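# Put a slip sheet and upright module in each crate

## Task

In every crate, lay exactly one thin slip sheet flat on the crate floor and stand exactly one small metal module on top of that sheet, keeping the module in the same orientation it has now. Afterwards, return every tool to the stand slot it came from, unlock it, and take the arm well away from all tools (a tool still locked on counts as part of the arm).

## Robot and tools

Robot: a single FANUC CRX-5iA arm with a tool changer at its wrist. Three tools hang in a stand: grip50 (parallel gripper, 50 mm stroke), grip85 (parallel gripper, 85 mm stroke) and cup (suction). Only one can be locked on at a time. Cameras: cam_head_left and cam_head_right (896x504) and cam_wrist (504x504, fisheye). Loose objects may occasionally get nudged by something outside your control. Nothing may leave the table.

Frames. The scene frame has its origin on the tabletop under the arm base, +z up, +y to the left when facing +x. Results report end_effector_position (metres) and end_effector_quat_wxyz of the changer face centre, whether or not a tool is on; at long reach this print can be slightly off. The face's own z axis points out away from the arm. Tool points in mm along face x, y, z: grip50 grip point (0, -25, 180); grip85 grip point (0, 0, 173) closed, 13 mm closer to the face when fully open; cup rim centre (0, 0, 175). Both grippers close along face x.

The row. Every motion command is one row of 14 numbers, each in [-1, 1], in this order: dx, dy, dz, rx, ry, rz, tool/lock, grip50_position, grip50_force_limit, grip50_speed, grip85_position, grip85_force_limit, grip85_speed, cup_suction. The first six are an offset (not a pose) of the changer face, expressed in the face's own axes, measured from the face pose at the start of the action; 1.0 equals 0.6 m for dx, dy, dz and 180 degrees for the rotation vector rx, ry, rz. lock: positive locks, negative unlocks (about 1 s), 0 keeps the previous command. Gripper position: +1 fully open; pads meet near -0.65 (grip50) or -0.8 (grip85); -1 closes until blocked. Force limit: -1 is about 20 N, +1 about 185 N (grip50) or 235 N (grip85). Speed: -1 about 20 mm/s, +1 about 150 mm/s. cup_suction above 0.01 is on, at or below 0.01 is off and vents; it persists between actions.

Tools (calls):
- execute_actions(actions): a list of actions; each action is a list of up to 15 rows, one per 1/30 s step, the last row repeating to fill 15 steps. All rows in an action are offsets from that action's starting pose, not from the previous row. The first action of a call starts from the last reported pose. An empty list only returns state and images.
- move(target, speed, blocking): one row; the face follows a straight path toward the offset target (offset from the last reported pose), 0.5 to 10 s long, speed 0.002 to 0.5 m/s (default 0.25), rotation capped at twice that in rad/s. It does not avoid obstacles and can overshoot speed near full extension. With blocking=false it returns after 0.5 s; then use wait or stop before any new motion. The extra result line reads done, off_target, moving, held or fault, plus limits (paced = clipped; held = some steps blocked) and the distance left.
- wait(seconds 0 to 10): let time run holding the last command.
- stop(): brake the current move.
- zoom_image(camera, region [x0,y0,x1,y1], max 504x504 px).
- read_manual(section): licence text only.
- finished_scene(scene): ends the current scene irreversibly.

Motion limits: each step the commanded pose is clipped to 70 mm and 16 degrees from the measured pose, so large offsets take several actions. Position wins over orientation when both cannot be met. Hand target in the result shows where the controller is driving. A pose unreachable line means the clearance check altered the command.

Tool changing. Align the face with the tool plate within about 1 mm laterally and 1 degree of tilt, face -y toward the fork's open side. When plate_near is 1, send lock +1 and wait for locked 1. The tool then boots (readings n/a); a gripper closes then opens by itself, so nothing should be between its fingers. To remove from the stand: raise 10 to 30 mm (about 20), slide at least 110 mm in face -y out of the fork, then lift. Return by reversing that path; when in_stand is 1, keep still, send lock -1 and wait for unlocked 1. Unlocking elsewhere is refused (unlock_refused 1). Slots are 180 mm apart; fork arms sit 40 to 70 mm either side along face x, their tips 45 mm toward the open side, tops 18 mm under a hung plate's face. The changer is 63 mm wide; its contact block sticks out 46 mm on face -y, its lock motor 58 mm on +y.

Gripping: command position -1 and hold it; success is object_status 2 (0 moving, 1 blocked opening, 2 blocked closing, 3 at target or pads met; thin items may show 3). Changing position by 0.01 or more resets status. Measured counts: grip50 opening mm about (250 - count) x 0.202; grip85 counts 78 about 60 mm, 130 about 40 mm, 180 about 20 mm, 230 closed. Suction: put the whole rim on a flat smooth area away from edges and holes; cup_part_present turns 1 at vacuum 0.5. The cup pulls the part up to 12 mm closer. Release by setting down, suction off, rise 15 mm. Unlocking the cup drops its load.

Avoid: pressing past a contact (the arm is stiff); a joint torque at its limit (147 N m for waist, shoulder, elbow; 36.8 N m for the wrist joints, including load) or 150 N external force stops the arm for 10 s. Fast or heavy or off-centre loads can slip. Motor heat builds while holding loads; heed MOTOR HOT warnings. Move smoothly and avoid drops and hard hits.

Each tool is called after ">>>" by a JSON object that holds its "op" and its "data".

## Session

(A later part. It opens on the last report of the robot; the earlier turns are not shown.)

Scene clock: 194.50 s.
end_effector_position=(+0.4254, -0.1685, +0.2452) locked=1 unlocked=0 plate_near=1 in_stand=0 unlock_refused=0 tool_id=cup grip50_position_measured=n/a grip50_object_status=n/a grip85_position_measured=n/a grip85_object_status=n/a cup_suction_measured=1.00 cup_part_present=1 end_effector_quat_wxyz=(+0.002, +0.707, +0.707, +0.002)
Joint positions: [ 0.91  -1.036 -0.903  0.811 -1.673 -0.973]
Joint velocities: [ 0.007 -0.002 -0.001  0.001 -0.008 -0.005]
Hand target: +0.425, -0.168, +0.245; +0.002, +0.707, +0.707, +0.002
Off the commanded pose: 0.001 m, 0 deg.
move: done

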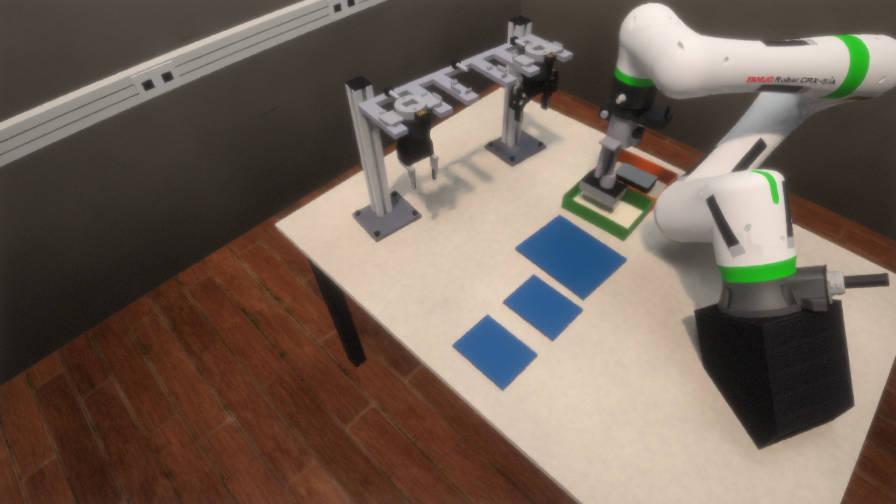

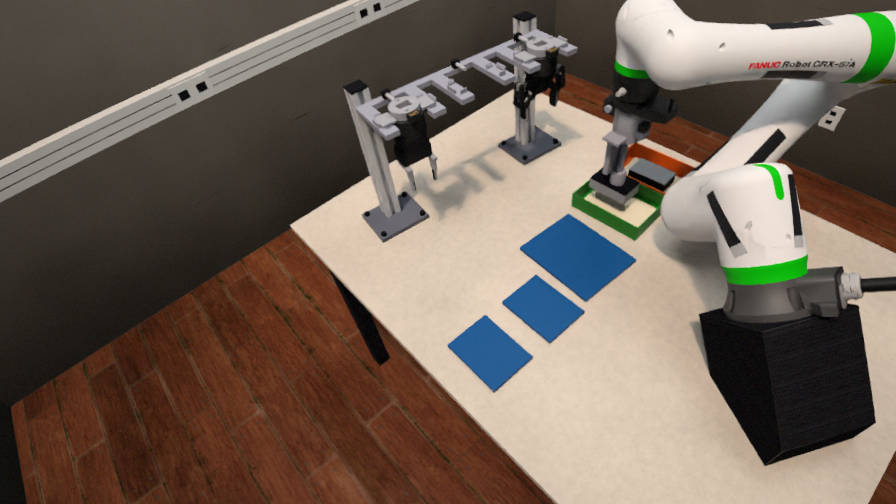

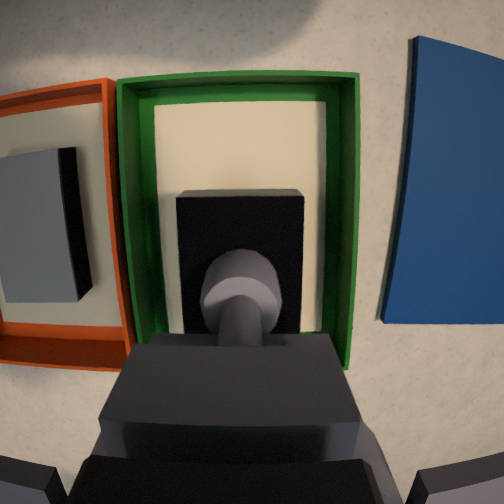

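>>> {"op": "move", "data": {"target": [0,-0.035,0.073,0,0,0,0,0,0,0,0,0,0,1], "speed": 0.03}}

>>> {"op": "execute_actions", "data": {"actions": [[[0,0,0,0,0,0,0,0,0,0,0,0,0,0]],[[0,0,0,0,0,0,0,0,0,0,0,0,0,0]]]}}

>>> {"op": "move", "data": {"target": [0,0.01,-0.035,0,0,0,0,0,0,0,0,0,0,0], "speed": 0.04}}

>>> {"op": "move", "data": {"target": [0.1,0.2,-0.03,0,0,0,0,0,0,0,0,0,0,0], "speed": 0.15}}

Scene clock: 199.70 s.
end_effector_position=(+0.4047, -0.1683, +0.2015) locked=1 unlocked=0 plate_near=1 in_stand=0 unlock_refused=0 tool_id=cup grip50_position_measured=n/a grip50_object_status=n/a grip85_position_measured=n/a grip85_object_status=n/a cup_suction_measured=1.00 cup_part_present=1 end_effector_quat_wxyz=(+0.002, +0.707, +0.707, +0.002)
Joint positions: [ 0.653 -1.028 -1.     0.788 -1.416 -0.869]
Joint velocities: [-0.001  0.001 -0.    -0.     0.002  0.001]
Hand target: +0.405, -0.168, +0.201; +0.002, +0.707, +0.707, +0.002
Off the commanded pose: 0.000 m, 0 deg.
move: done

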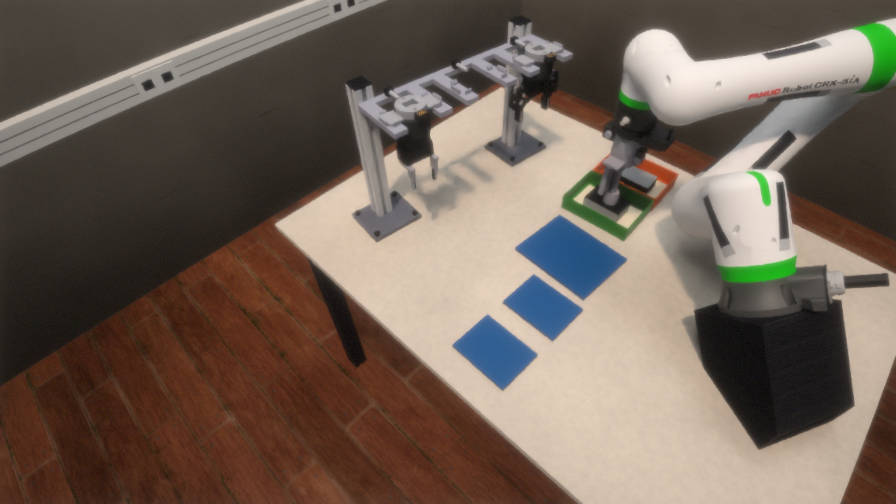

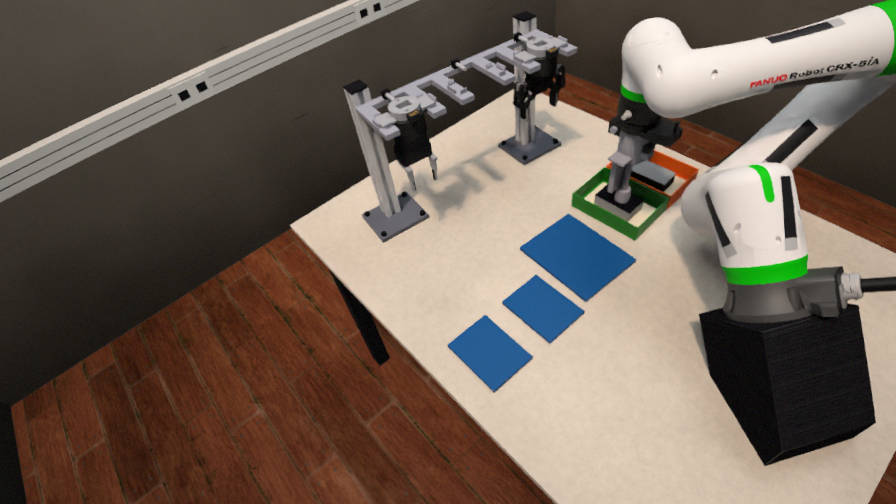

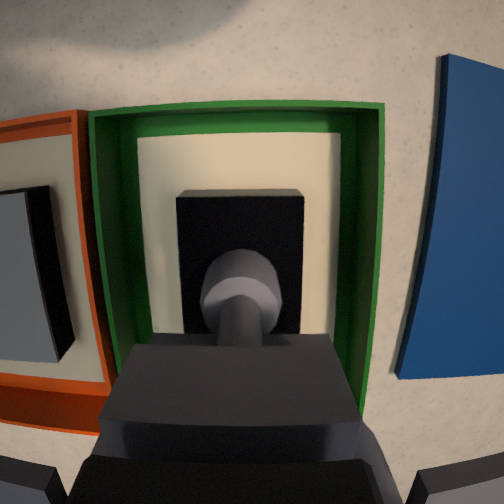

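Scene clock: 200.70 s.
end_effector_position=(+0.4047, -0.1683, +0.2015) locked=1 unlocked=0 plate_near=1 in_stand=0 unlock_refused=0 tool_id=cup grip50_position_measured=n/a grip50_object_status=n/a grip85_position_measured=n/a grip85_object_status=n/a cup_suction_measured=0.01 cup_part_present=0 end_effector_quat_wxyz=(+0.002, +0.707, +0.707, +0.002)
Joint positions: [ 0.653 -1.028 -1.     0.788 -1.416 -0.869]
Joint velocities: [ 0.     0.    -0.     0.001  0.001 -0.   ]
Hand target: +0.405, -0.168, +0.201; +0.002, +0.707, +0.707, +0.002
Off the commanded pose: 0.000 m, 0 deg.

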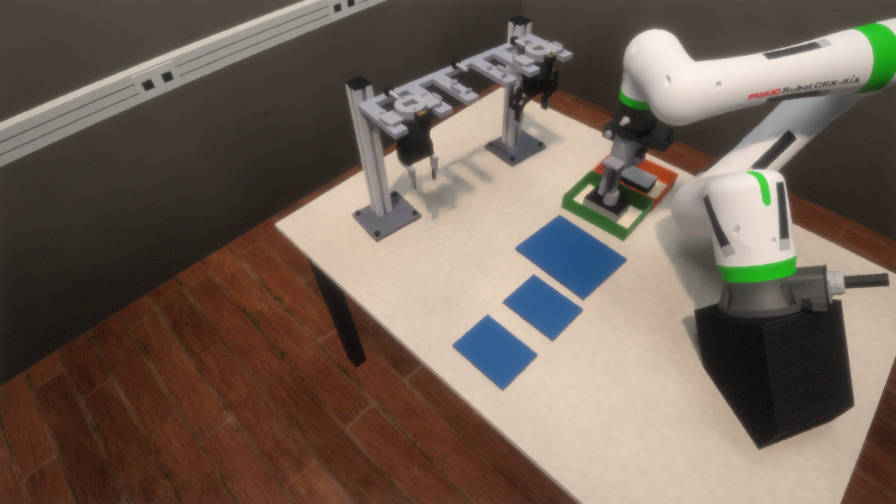

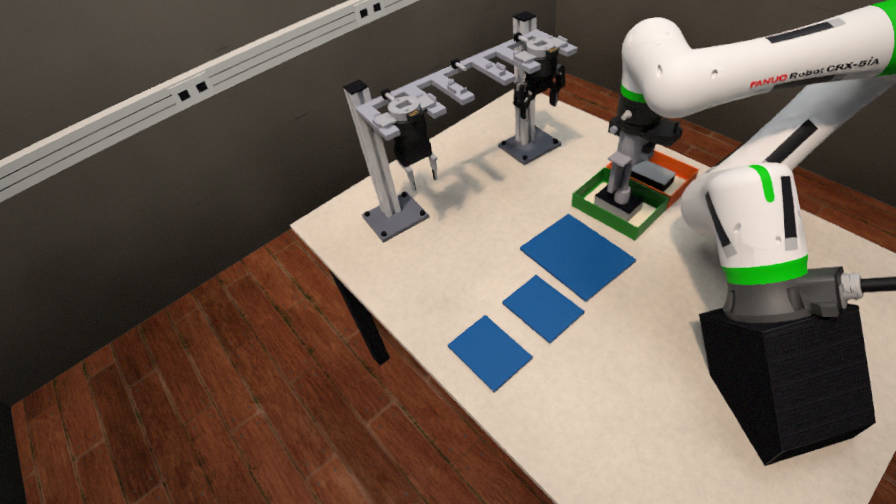

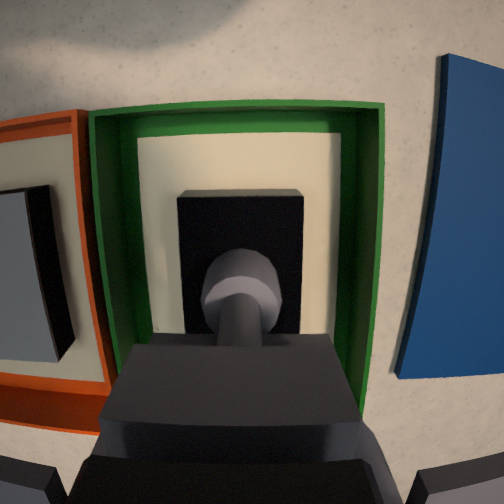

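Scene clock: 201.53 s.
end_effector_position=(+0.4106, -0.1684, +0.2225) locked=1 unlocked=0 plate_near=1 in_stand=0 unlock_refused=0 tool_id=cup grip50_position_measured=n/a grip50_object_status=n/a grip85_position_measured=n/a grip85_object_status=n/a cup_suction_measured=0.01 cup_part_present=0 end_effector_quat_wxyz=(+0.002, +0.707, +0.707, +0.003)
Joint positions: [ 0.802 -1.054 -0.964  0.801 -1.566 -0.93 ]
Joint velocities: [ 0.003 -0.001 -0.     0.001 -0.004 -0.003]
Hand target: +0.411, -0.168, +0.222; +0.002, +0.707, +0.707, +0.002
Off the commanded pose: 0.000 m, 0 deg.
move: done

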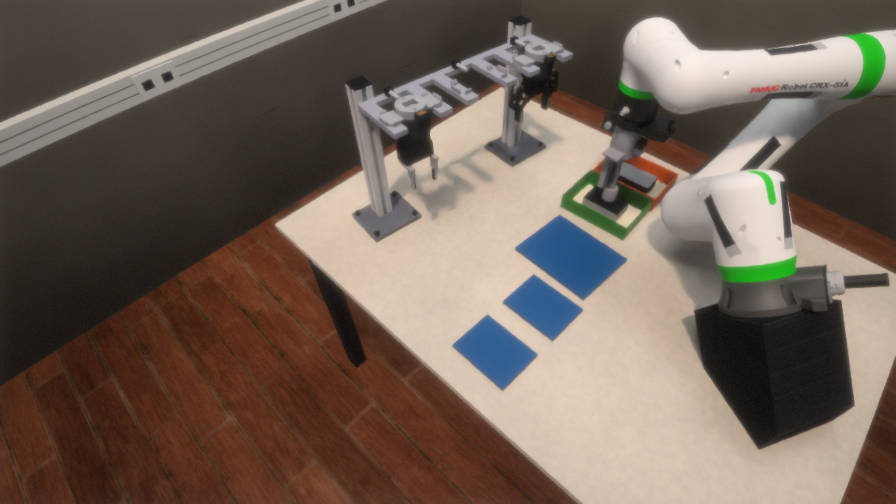

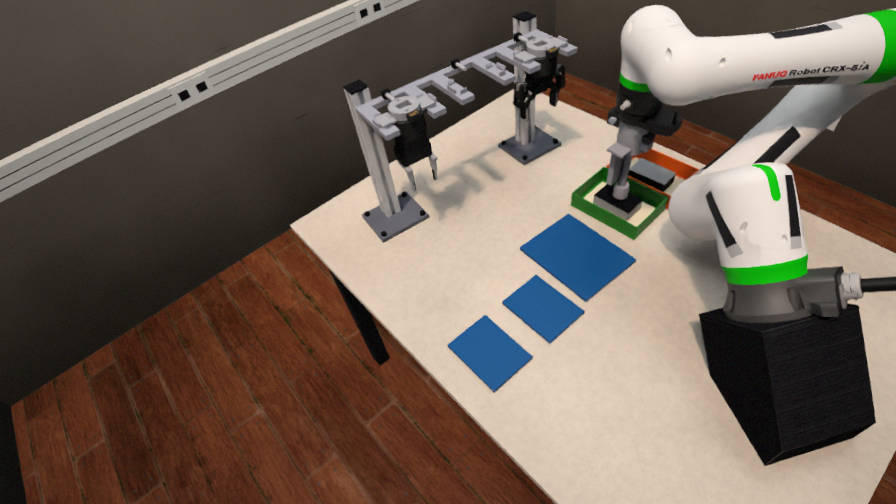

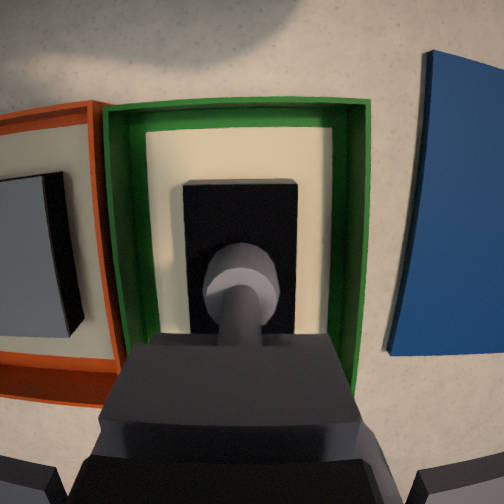

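Scene clock: 202.80 s.
end_effector_position=(+0.5304, -0.1081, +0.2416) locked=1 unlocked=0 plate_near=1 in_stand=0 unlock_refused=0 tool_id=cup grip50_position_measured=n/a grip50_object_status=n/a grip85_position_measured=n/a grip85_object_status=n/a cup_suction_measured=0.01 cup_part_present=0 end_effector_quat_wxyz=(+0.002, +0.707, +0.707, +0.003)
Joint positions: [ 0.652 -0.628 -0.684  0.799 -1.357 -0.929]
Joint velocities: [0.001 0.001 0.    0.    0.003 0.001]
Hand target: +0.530, -0.108, +0.242; +0.002, +0.707, +0.707, +0.003
Off the commanded pose: 0.001 m, 0 deg.
move: done

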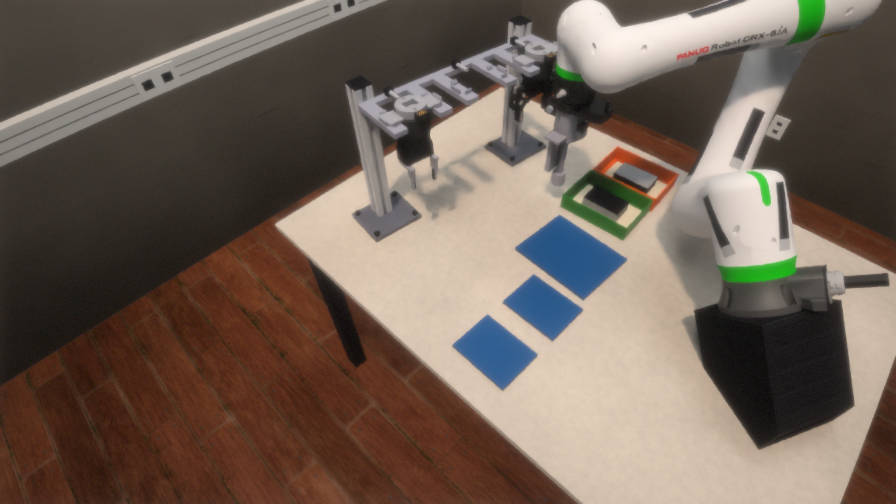

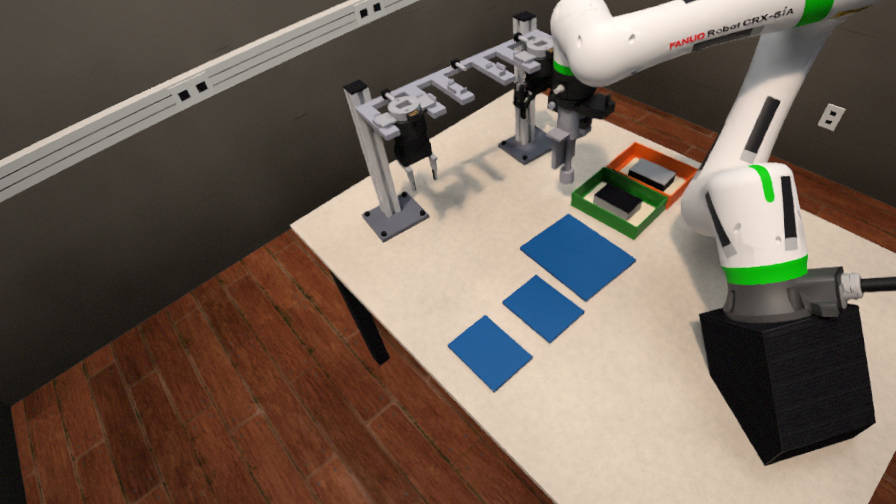

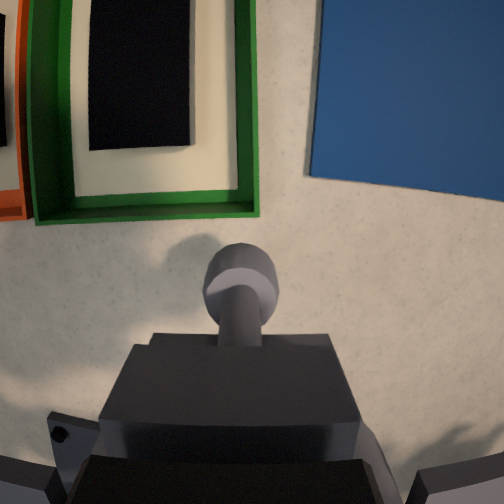

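To the pre-slot, first sideways then up.

>>> {"op": "move", "data": {"target": [0.246,0,-0.03,0,0,0.037,0,0,0,0,0,0,0,0]}}

>>> {"op": "move", "data": {"target": [0.005,0.02,-0.205,0,0,0,0,0,0,0,0,0,0,0], "speed": 0.15}}

Scene clock: 206.13 s.
end_effector_position=(+0.5301, +0.0396, +0.2600) locked=1 unlocked=0 plate_near=1 in_stand=0 unlock_refused=0 tool_id=cup grip50_position_measured=n/a grip50_object_status=n/a grip85_position_measured=n/a grip85_object_status=n/a cup_suction_measured=0.01 cup_part_present=0 end_effector_quat_wxyz=(+0.002, +0.747, +0.665, +0.003)
Joint positions: [ 0.957 -0.375 -0.638  0.814 -1.433 -1.408]
Joint velocities: [-0.001  0.001 -0.     0.     0.    -0.   ]
Hand target: +0.530, +0.040, +0.260; +0.002, +0.747, +0.665, +0.003
Off the commanded pose: 0.000 m, 0 deg.
move: done

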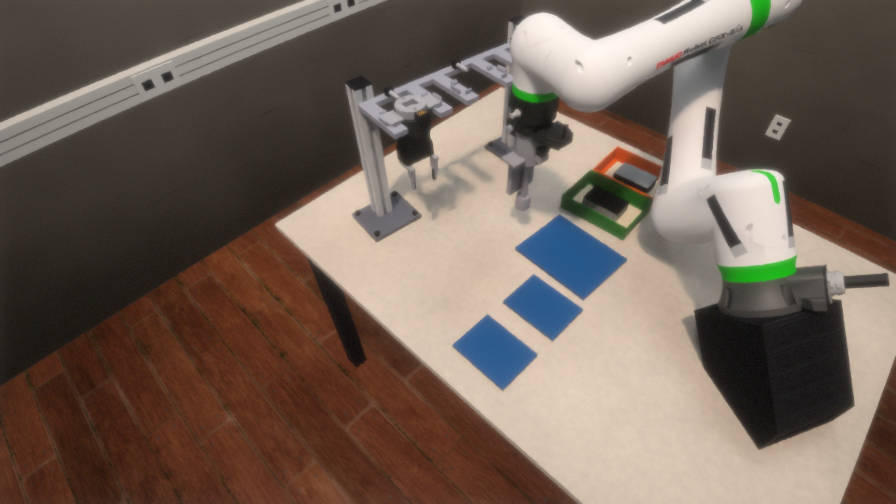

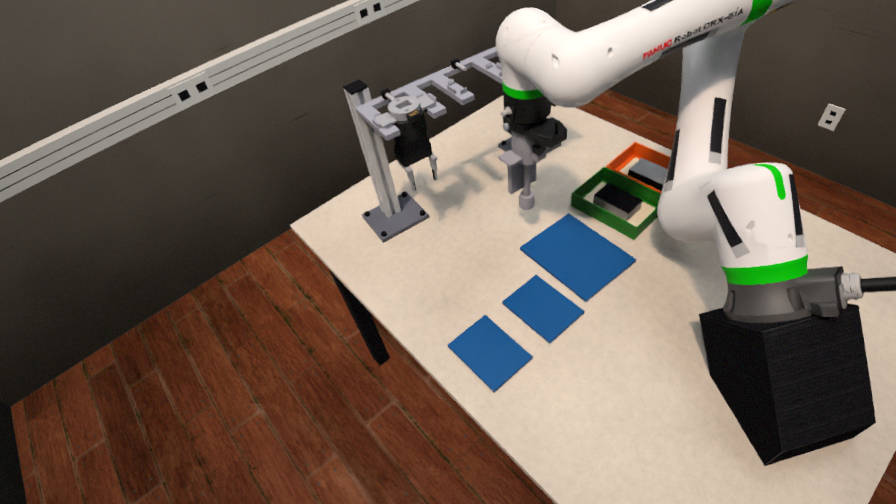

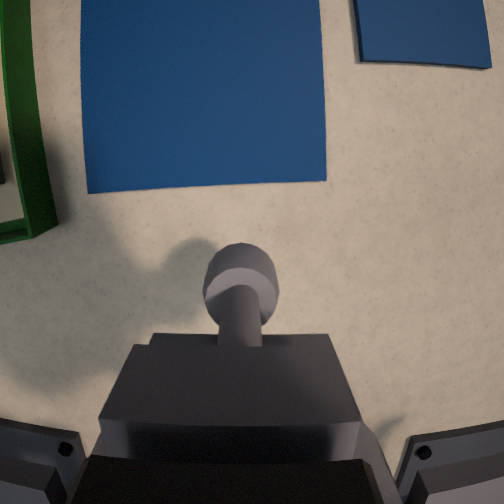

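Scene clock: 207.33 s.
end_effector_position=(+0.5416, +0.0405, +0.3828) locked=1 unlocked=0 plate_near=1 in_stand=0 unlock_refused=0 tool_id=cup grip50_position_measured=n/a grip50_object_status=n/a grip85_position_measured=n/a grip85_object_status=n/a cup_suction_measured=0.01 cup_part_present=0 end_effector_quat_wxyz=(+0.001, +0.747, +0.665, +0.003)
Joint positions: [ 1.244 -0.366 -0.411  0.767 -1.787 -1.455]
Joint velocities: [-0.001 -0.    -0.    -0.001 -0.002 -0.001]
Hand target: +0.542, +0.041, +0.383; +0.001, +0.747, +0.665, +0.003
Off the commanded pose: 0.001 m, 0 deg.
move: done

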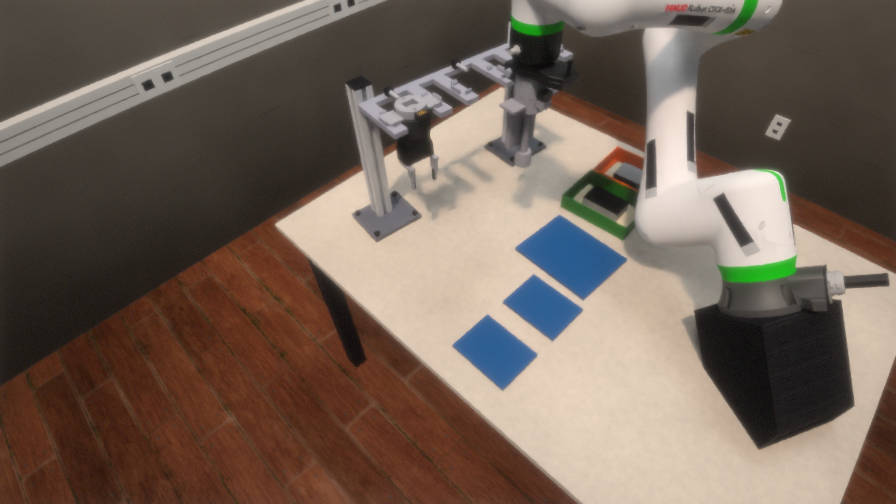

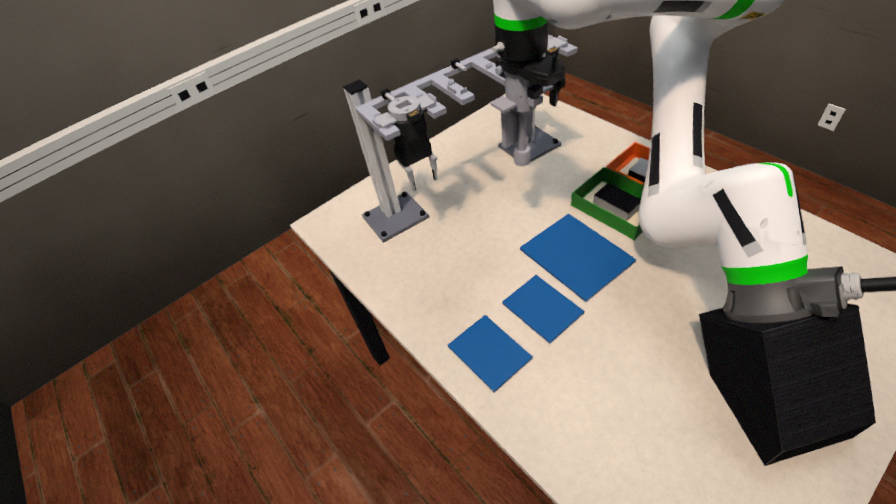

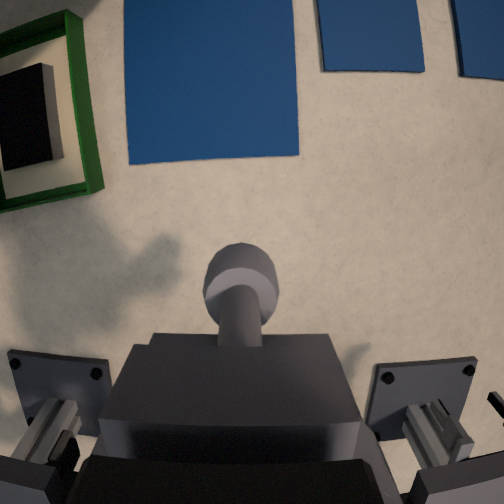

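>>> {"op": "move", "data": {"target": [0.0021,0.2437,0,0,0,0,0,0,0,0,0,0,0,0], "speed": 0.08}}

Scene clock: 211.03 s.
end_effector_position=(+0.6866, +0.0251, +0.3839) locked=1 unlocked=0 plate_near=1 in_stand=0 unlock_refused=0 tool_id=cup grip50_position_measured=n/a grip50_object_status=n/a grip85_position_measured=n/a grip85_object_status=n/a cup_suction_measured=0.01 cup_part_present=0 end_effector_quat_wxyz=(+0.002, +0.747, +0.665, +0.003)
Joint positions: [ 0.915 -0.142 -0.023  0.81  -1.667 -1.103]
Joint velocities: [-0.001 -0.     0.001 -0.003 -0.001 -0.   ]
Hand target: +0.687, +0.025, +0.384; +0.002, +0.747, +0.665, +0.003
Off the commanded pose: 0.001 m, 0 deg.
move: done

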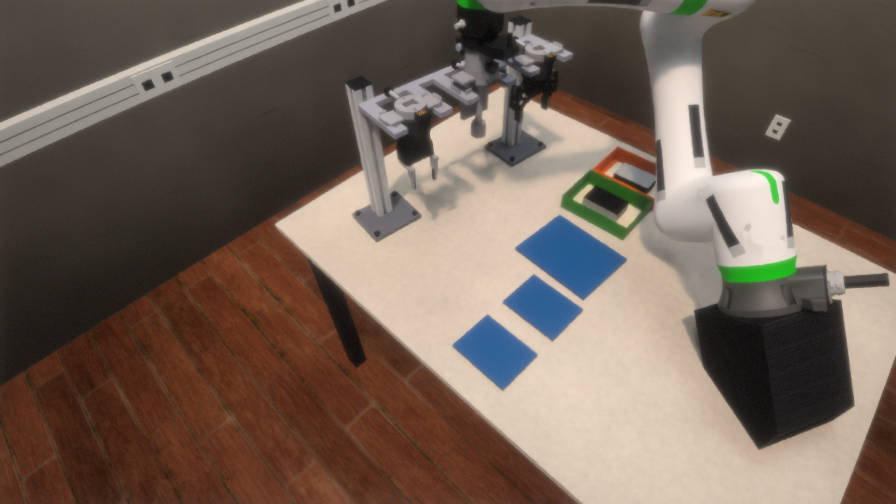

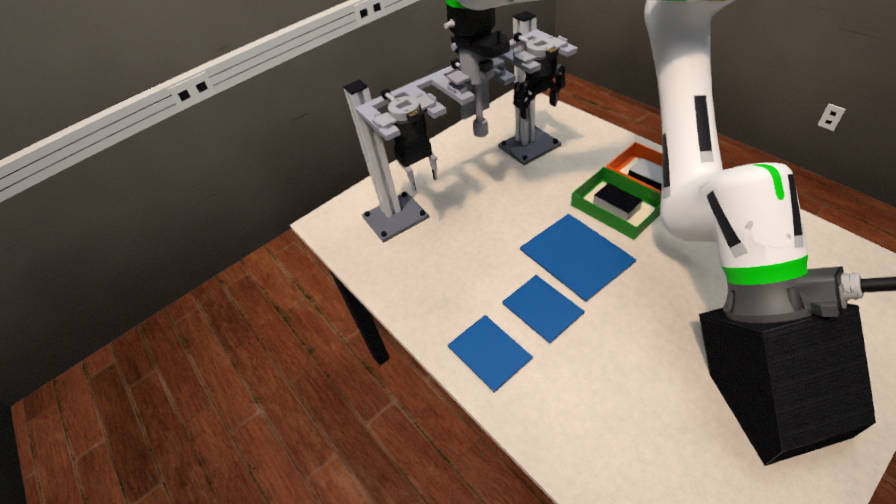

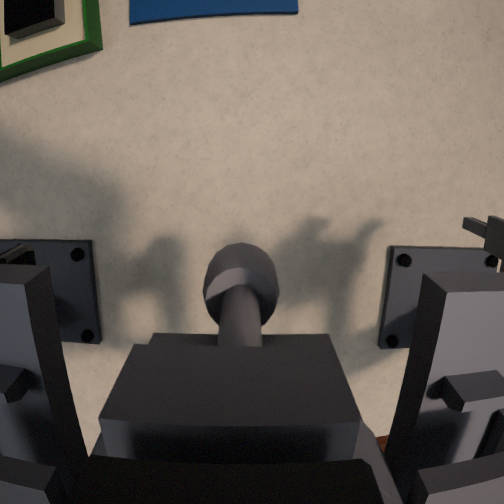

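>>> {"op": "move", "data": {"target": [-0.0007,0.0003,0.0335,0,0,0,0,0,0,0,0,0,0,0], "speed": 0.015}}

>>> {"op": "execute_actions", "data": {"actions": [[[0,0,0,0,0,0,-1,0,0,0,0,0,0,0]],[[0,0,0,0,0,0,-1,0,0,0,0,0,0,0]],[[0,0,0,0,0,0,-1,0,0,0,0,0,0,0]]]}}

Scene clock: 216.37 s.
end_effector_position=(+0.6869, +0.0248, +0.3639) locked=1 unlocked=0 plate_near=1 in_stand=1 unlock_refused=0 tool_id=cup grip50_position_measured=n/a grip50_object_status=n/a grip85_position_measured=n/a grip85_object_status=n/a cup_suction_measured=0.01 cup_part_present=0 end_effector_quat_wxyz=(+0.002, +0.747, +0.665, +0.003)
Joint positions: [ 0.875 -0.145 -0.058  0.806 -1.617 -1.099]
Joint velocities: [ 0.    -0.    -0.001 -0.     0.     0.001]
Hand target: +0.687, +0.025, +0.364; +0.002, +0.747, +0.665, +0.003
Off the commanded pose: 0.000 m, 0 deg.
move: done

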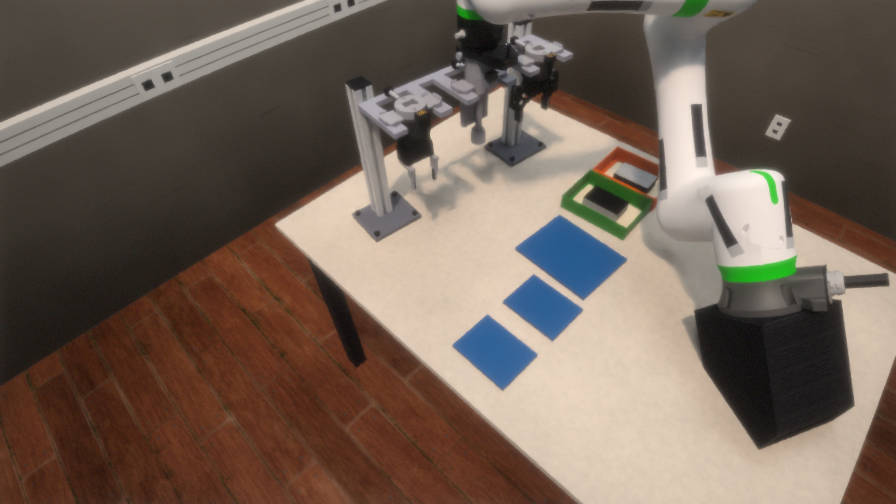

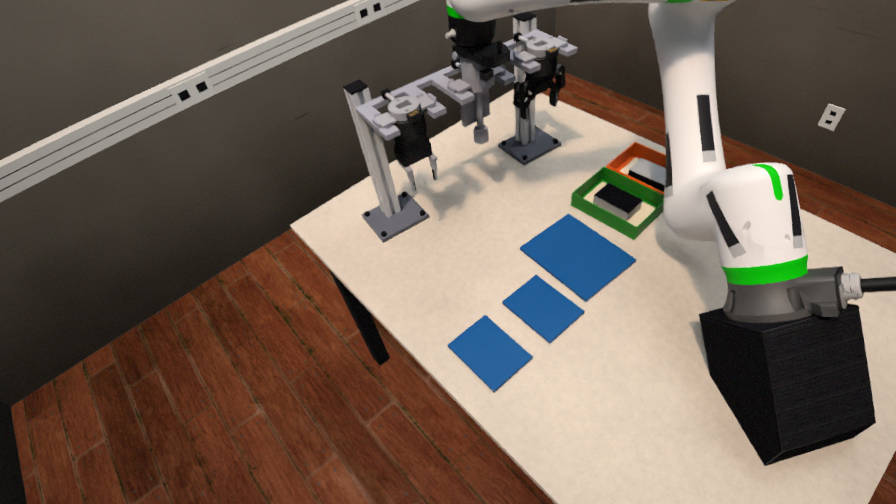

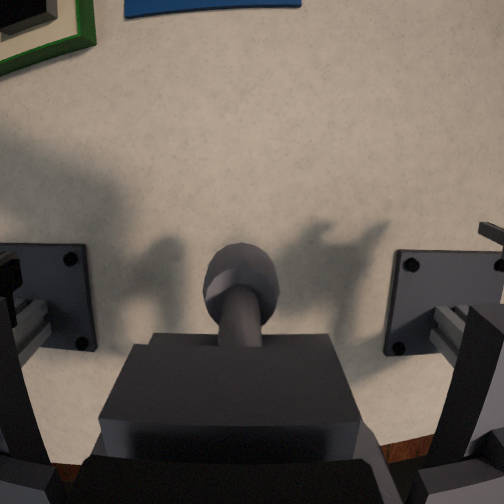

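Scene clock: 217.87 s.
end_effector_position=(+0.6869, +0.0248, +0.3638) locked=0 unlocked=1 plate_near=0 in_stand=1 unlock_refused=0 tool_id=none grip50_position_measured=n/a grip50_object_status=n/a grip85_position_measured=n/a grip85_object_status=n/a cup_suction_measured=n/a cup_part_present=n/a end_effector_quat_wxyz=(+0.002, +0.747, +0.665, +0.003)
Joint positions: [ 0.875 -0.145 -0.058  0.806 -1.617 -1.099]
Joint velocities: [-0.001 -0.     0.     0.    -0.    -0.   ]
Hand target: +0.687, +0.025, +0.364; +0.002, +0.747, +0.665, +0.003
Off the commanded pose: 0.000 m, 0 deg.

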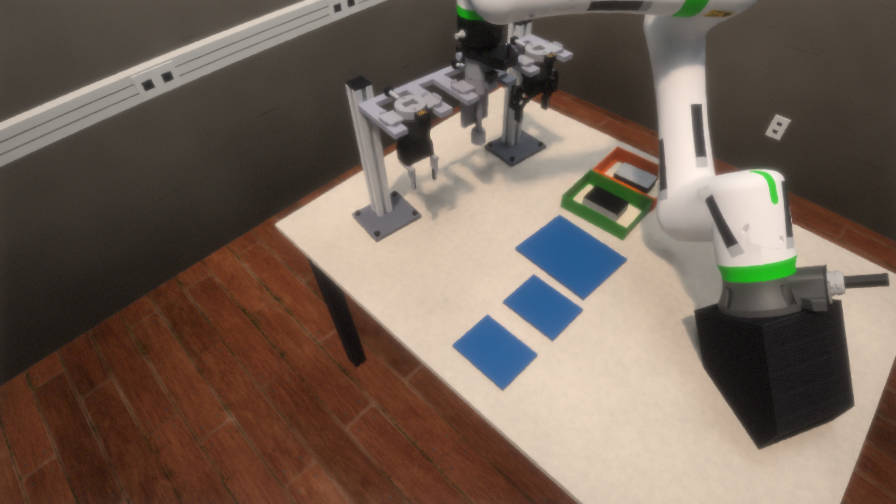

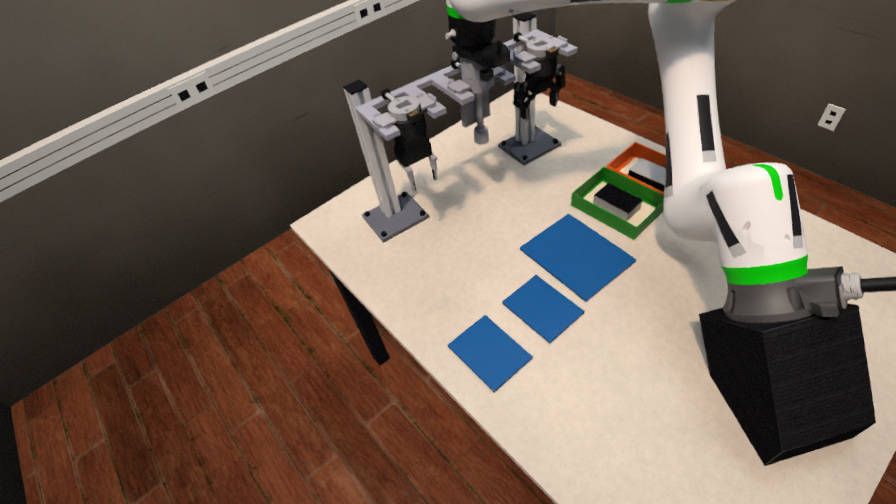

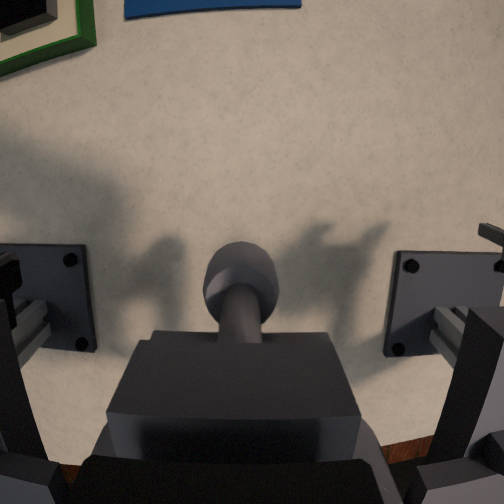

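>>> {"op": "move", "data": {"target": [0,0,-0.1,0,0,0,0,0,0,0,0,0,0,0], "speed": 0.08}}

>>> {"op": "move", "data": {"target": [0.35,-0.4,0,0,0,0,0,0,0,0,0,0,0,0]}}

>>> {"op": "finished_scene", "data": {"scene": 2}}

Scene clock: 221.97 s.
end_effector_position=(+0.6865, +0.0245, +0.4236) locked=0 unlocked=1 plate_near=0 in_stand=0 unlock_refused=0 tool_id=none grip50_position_measured=n/a grip50_object_status=n/a grip85_position_measured=n/a grip85_object_status=n/a cup_suction_measured=n/a cup_part_present=n/a end_effector_quat_wxyz=(+0.001, +0.747, +0.665, +0.003)
Joint positions: [ 0.992 -0.131  0.052  0.82  -1.767 -1.109]
Joint velocities: [ 0.     0.     0.001  0.001 -0.001 -0.   ]
Hand target: +0.686, +0.024, +0.424; +0.001, +0.747, +0.665, +0.003
Off the commanded pose: 0.000 m, 0 deg.
move: done

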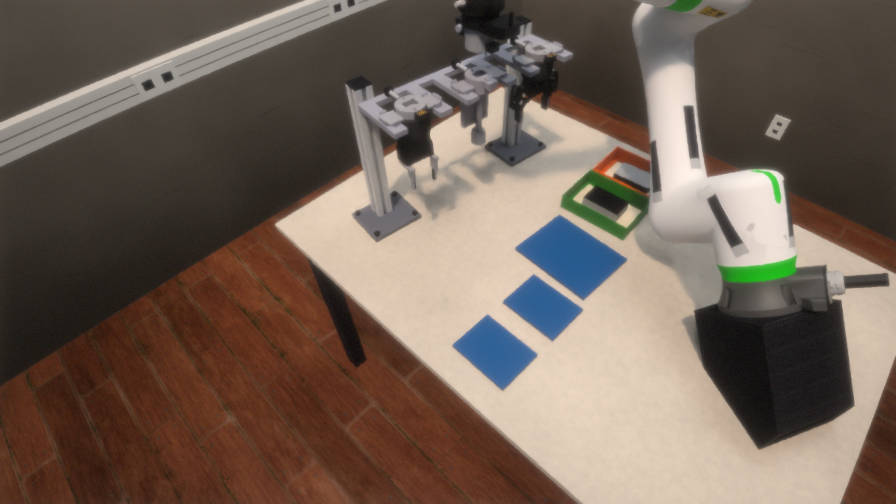

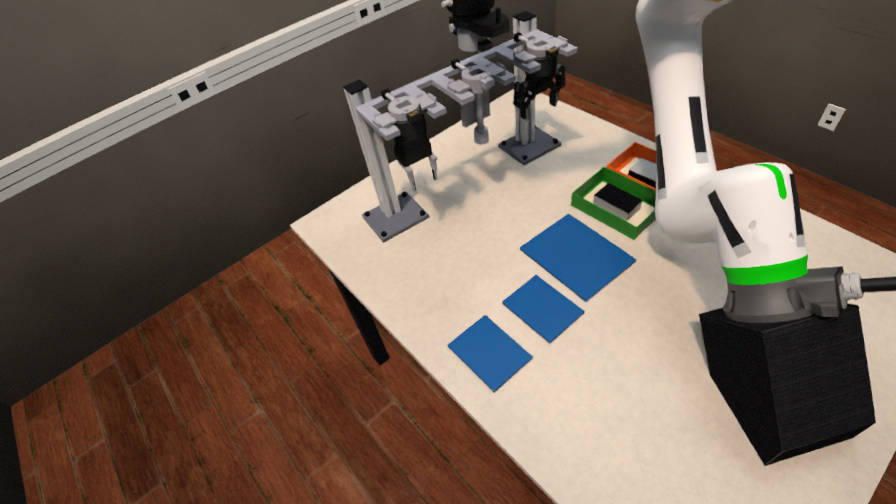

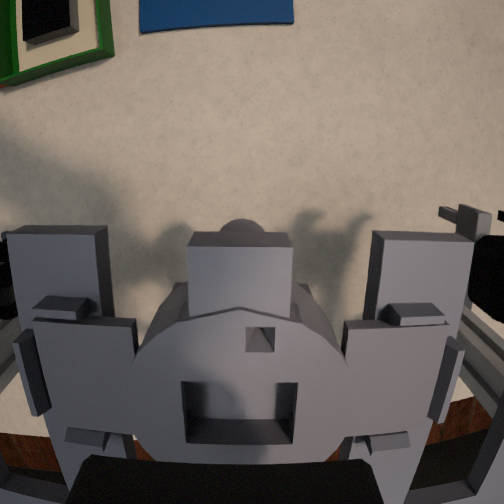

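Scene clock: 223.67 s.
end_effector_position=(+0.4723, +0.2606, +0.4232) locked=0 unlocked=1 plate_near=0 in_stand=0 unlock_refused=0 tool_id=none grip50_position_measured=n/a grip50_object_status=n/a grip85_position_measured=n/a grip85_object_status=n/a cup_suction_measured=n/a cup_part_present=n/a end_effector_quat_wxyz=(+0.001, +0.747, +0.665, +0.003)
Joint positions: [ 1.432  0.097 -0.2    0.678 -1.721 -1.764]
Joint velocities: [-0.001  0.002  0.    -0.     0.001 -0.   ]
Hand target: +0.472, +0.261, +0.423; +0.001, +0.747, +0.665, +0.003
Off the commanded pose: 0.001 m, 0 deg.
move: done

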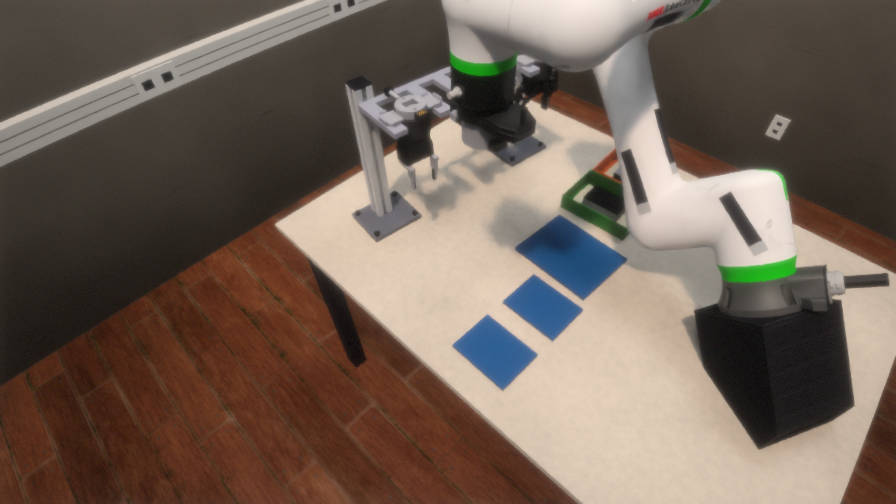

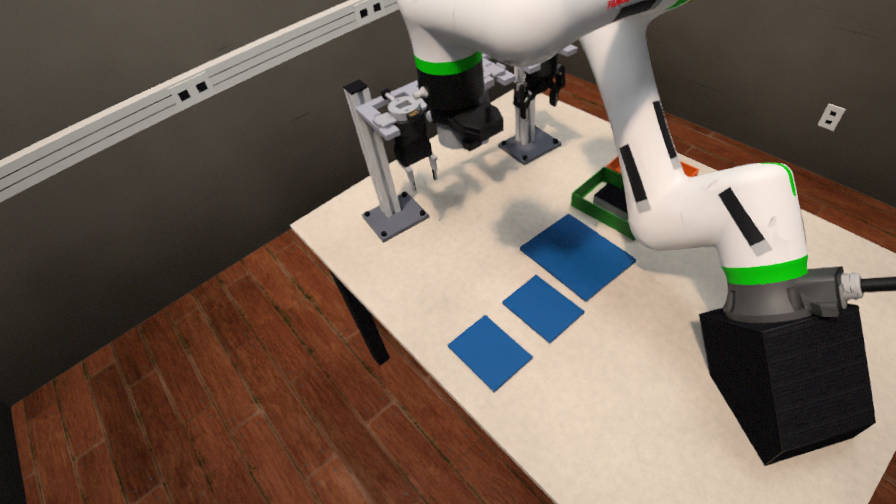

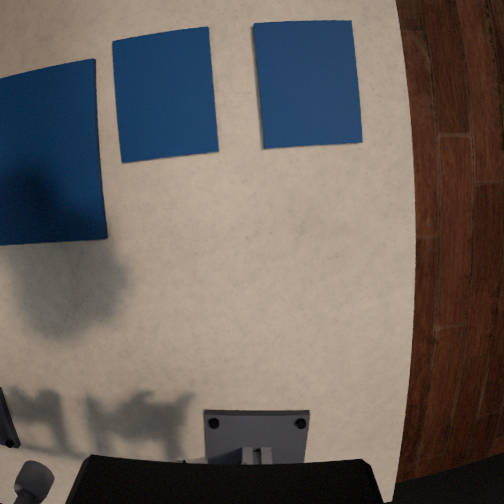

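The scene is finished: the task was done.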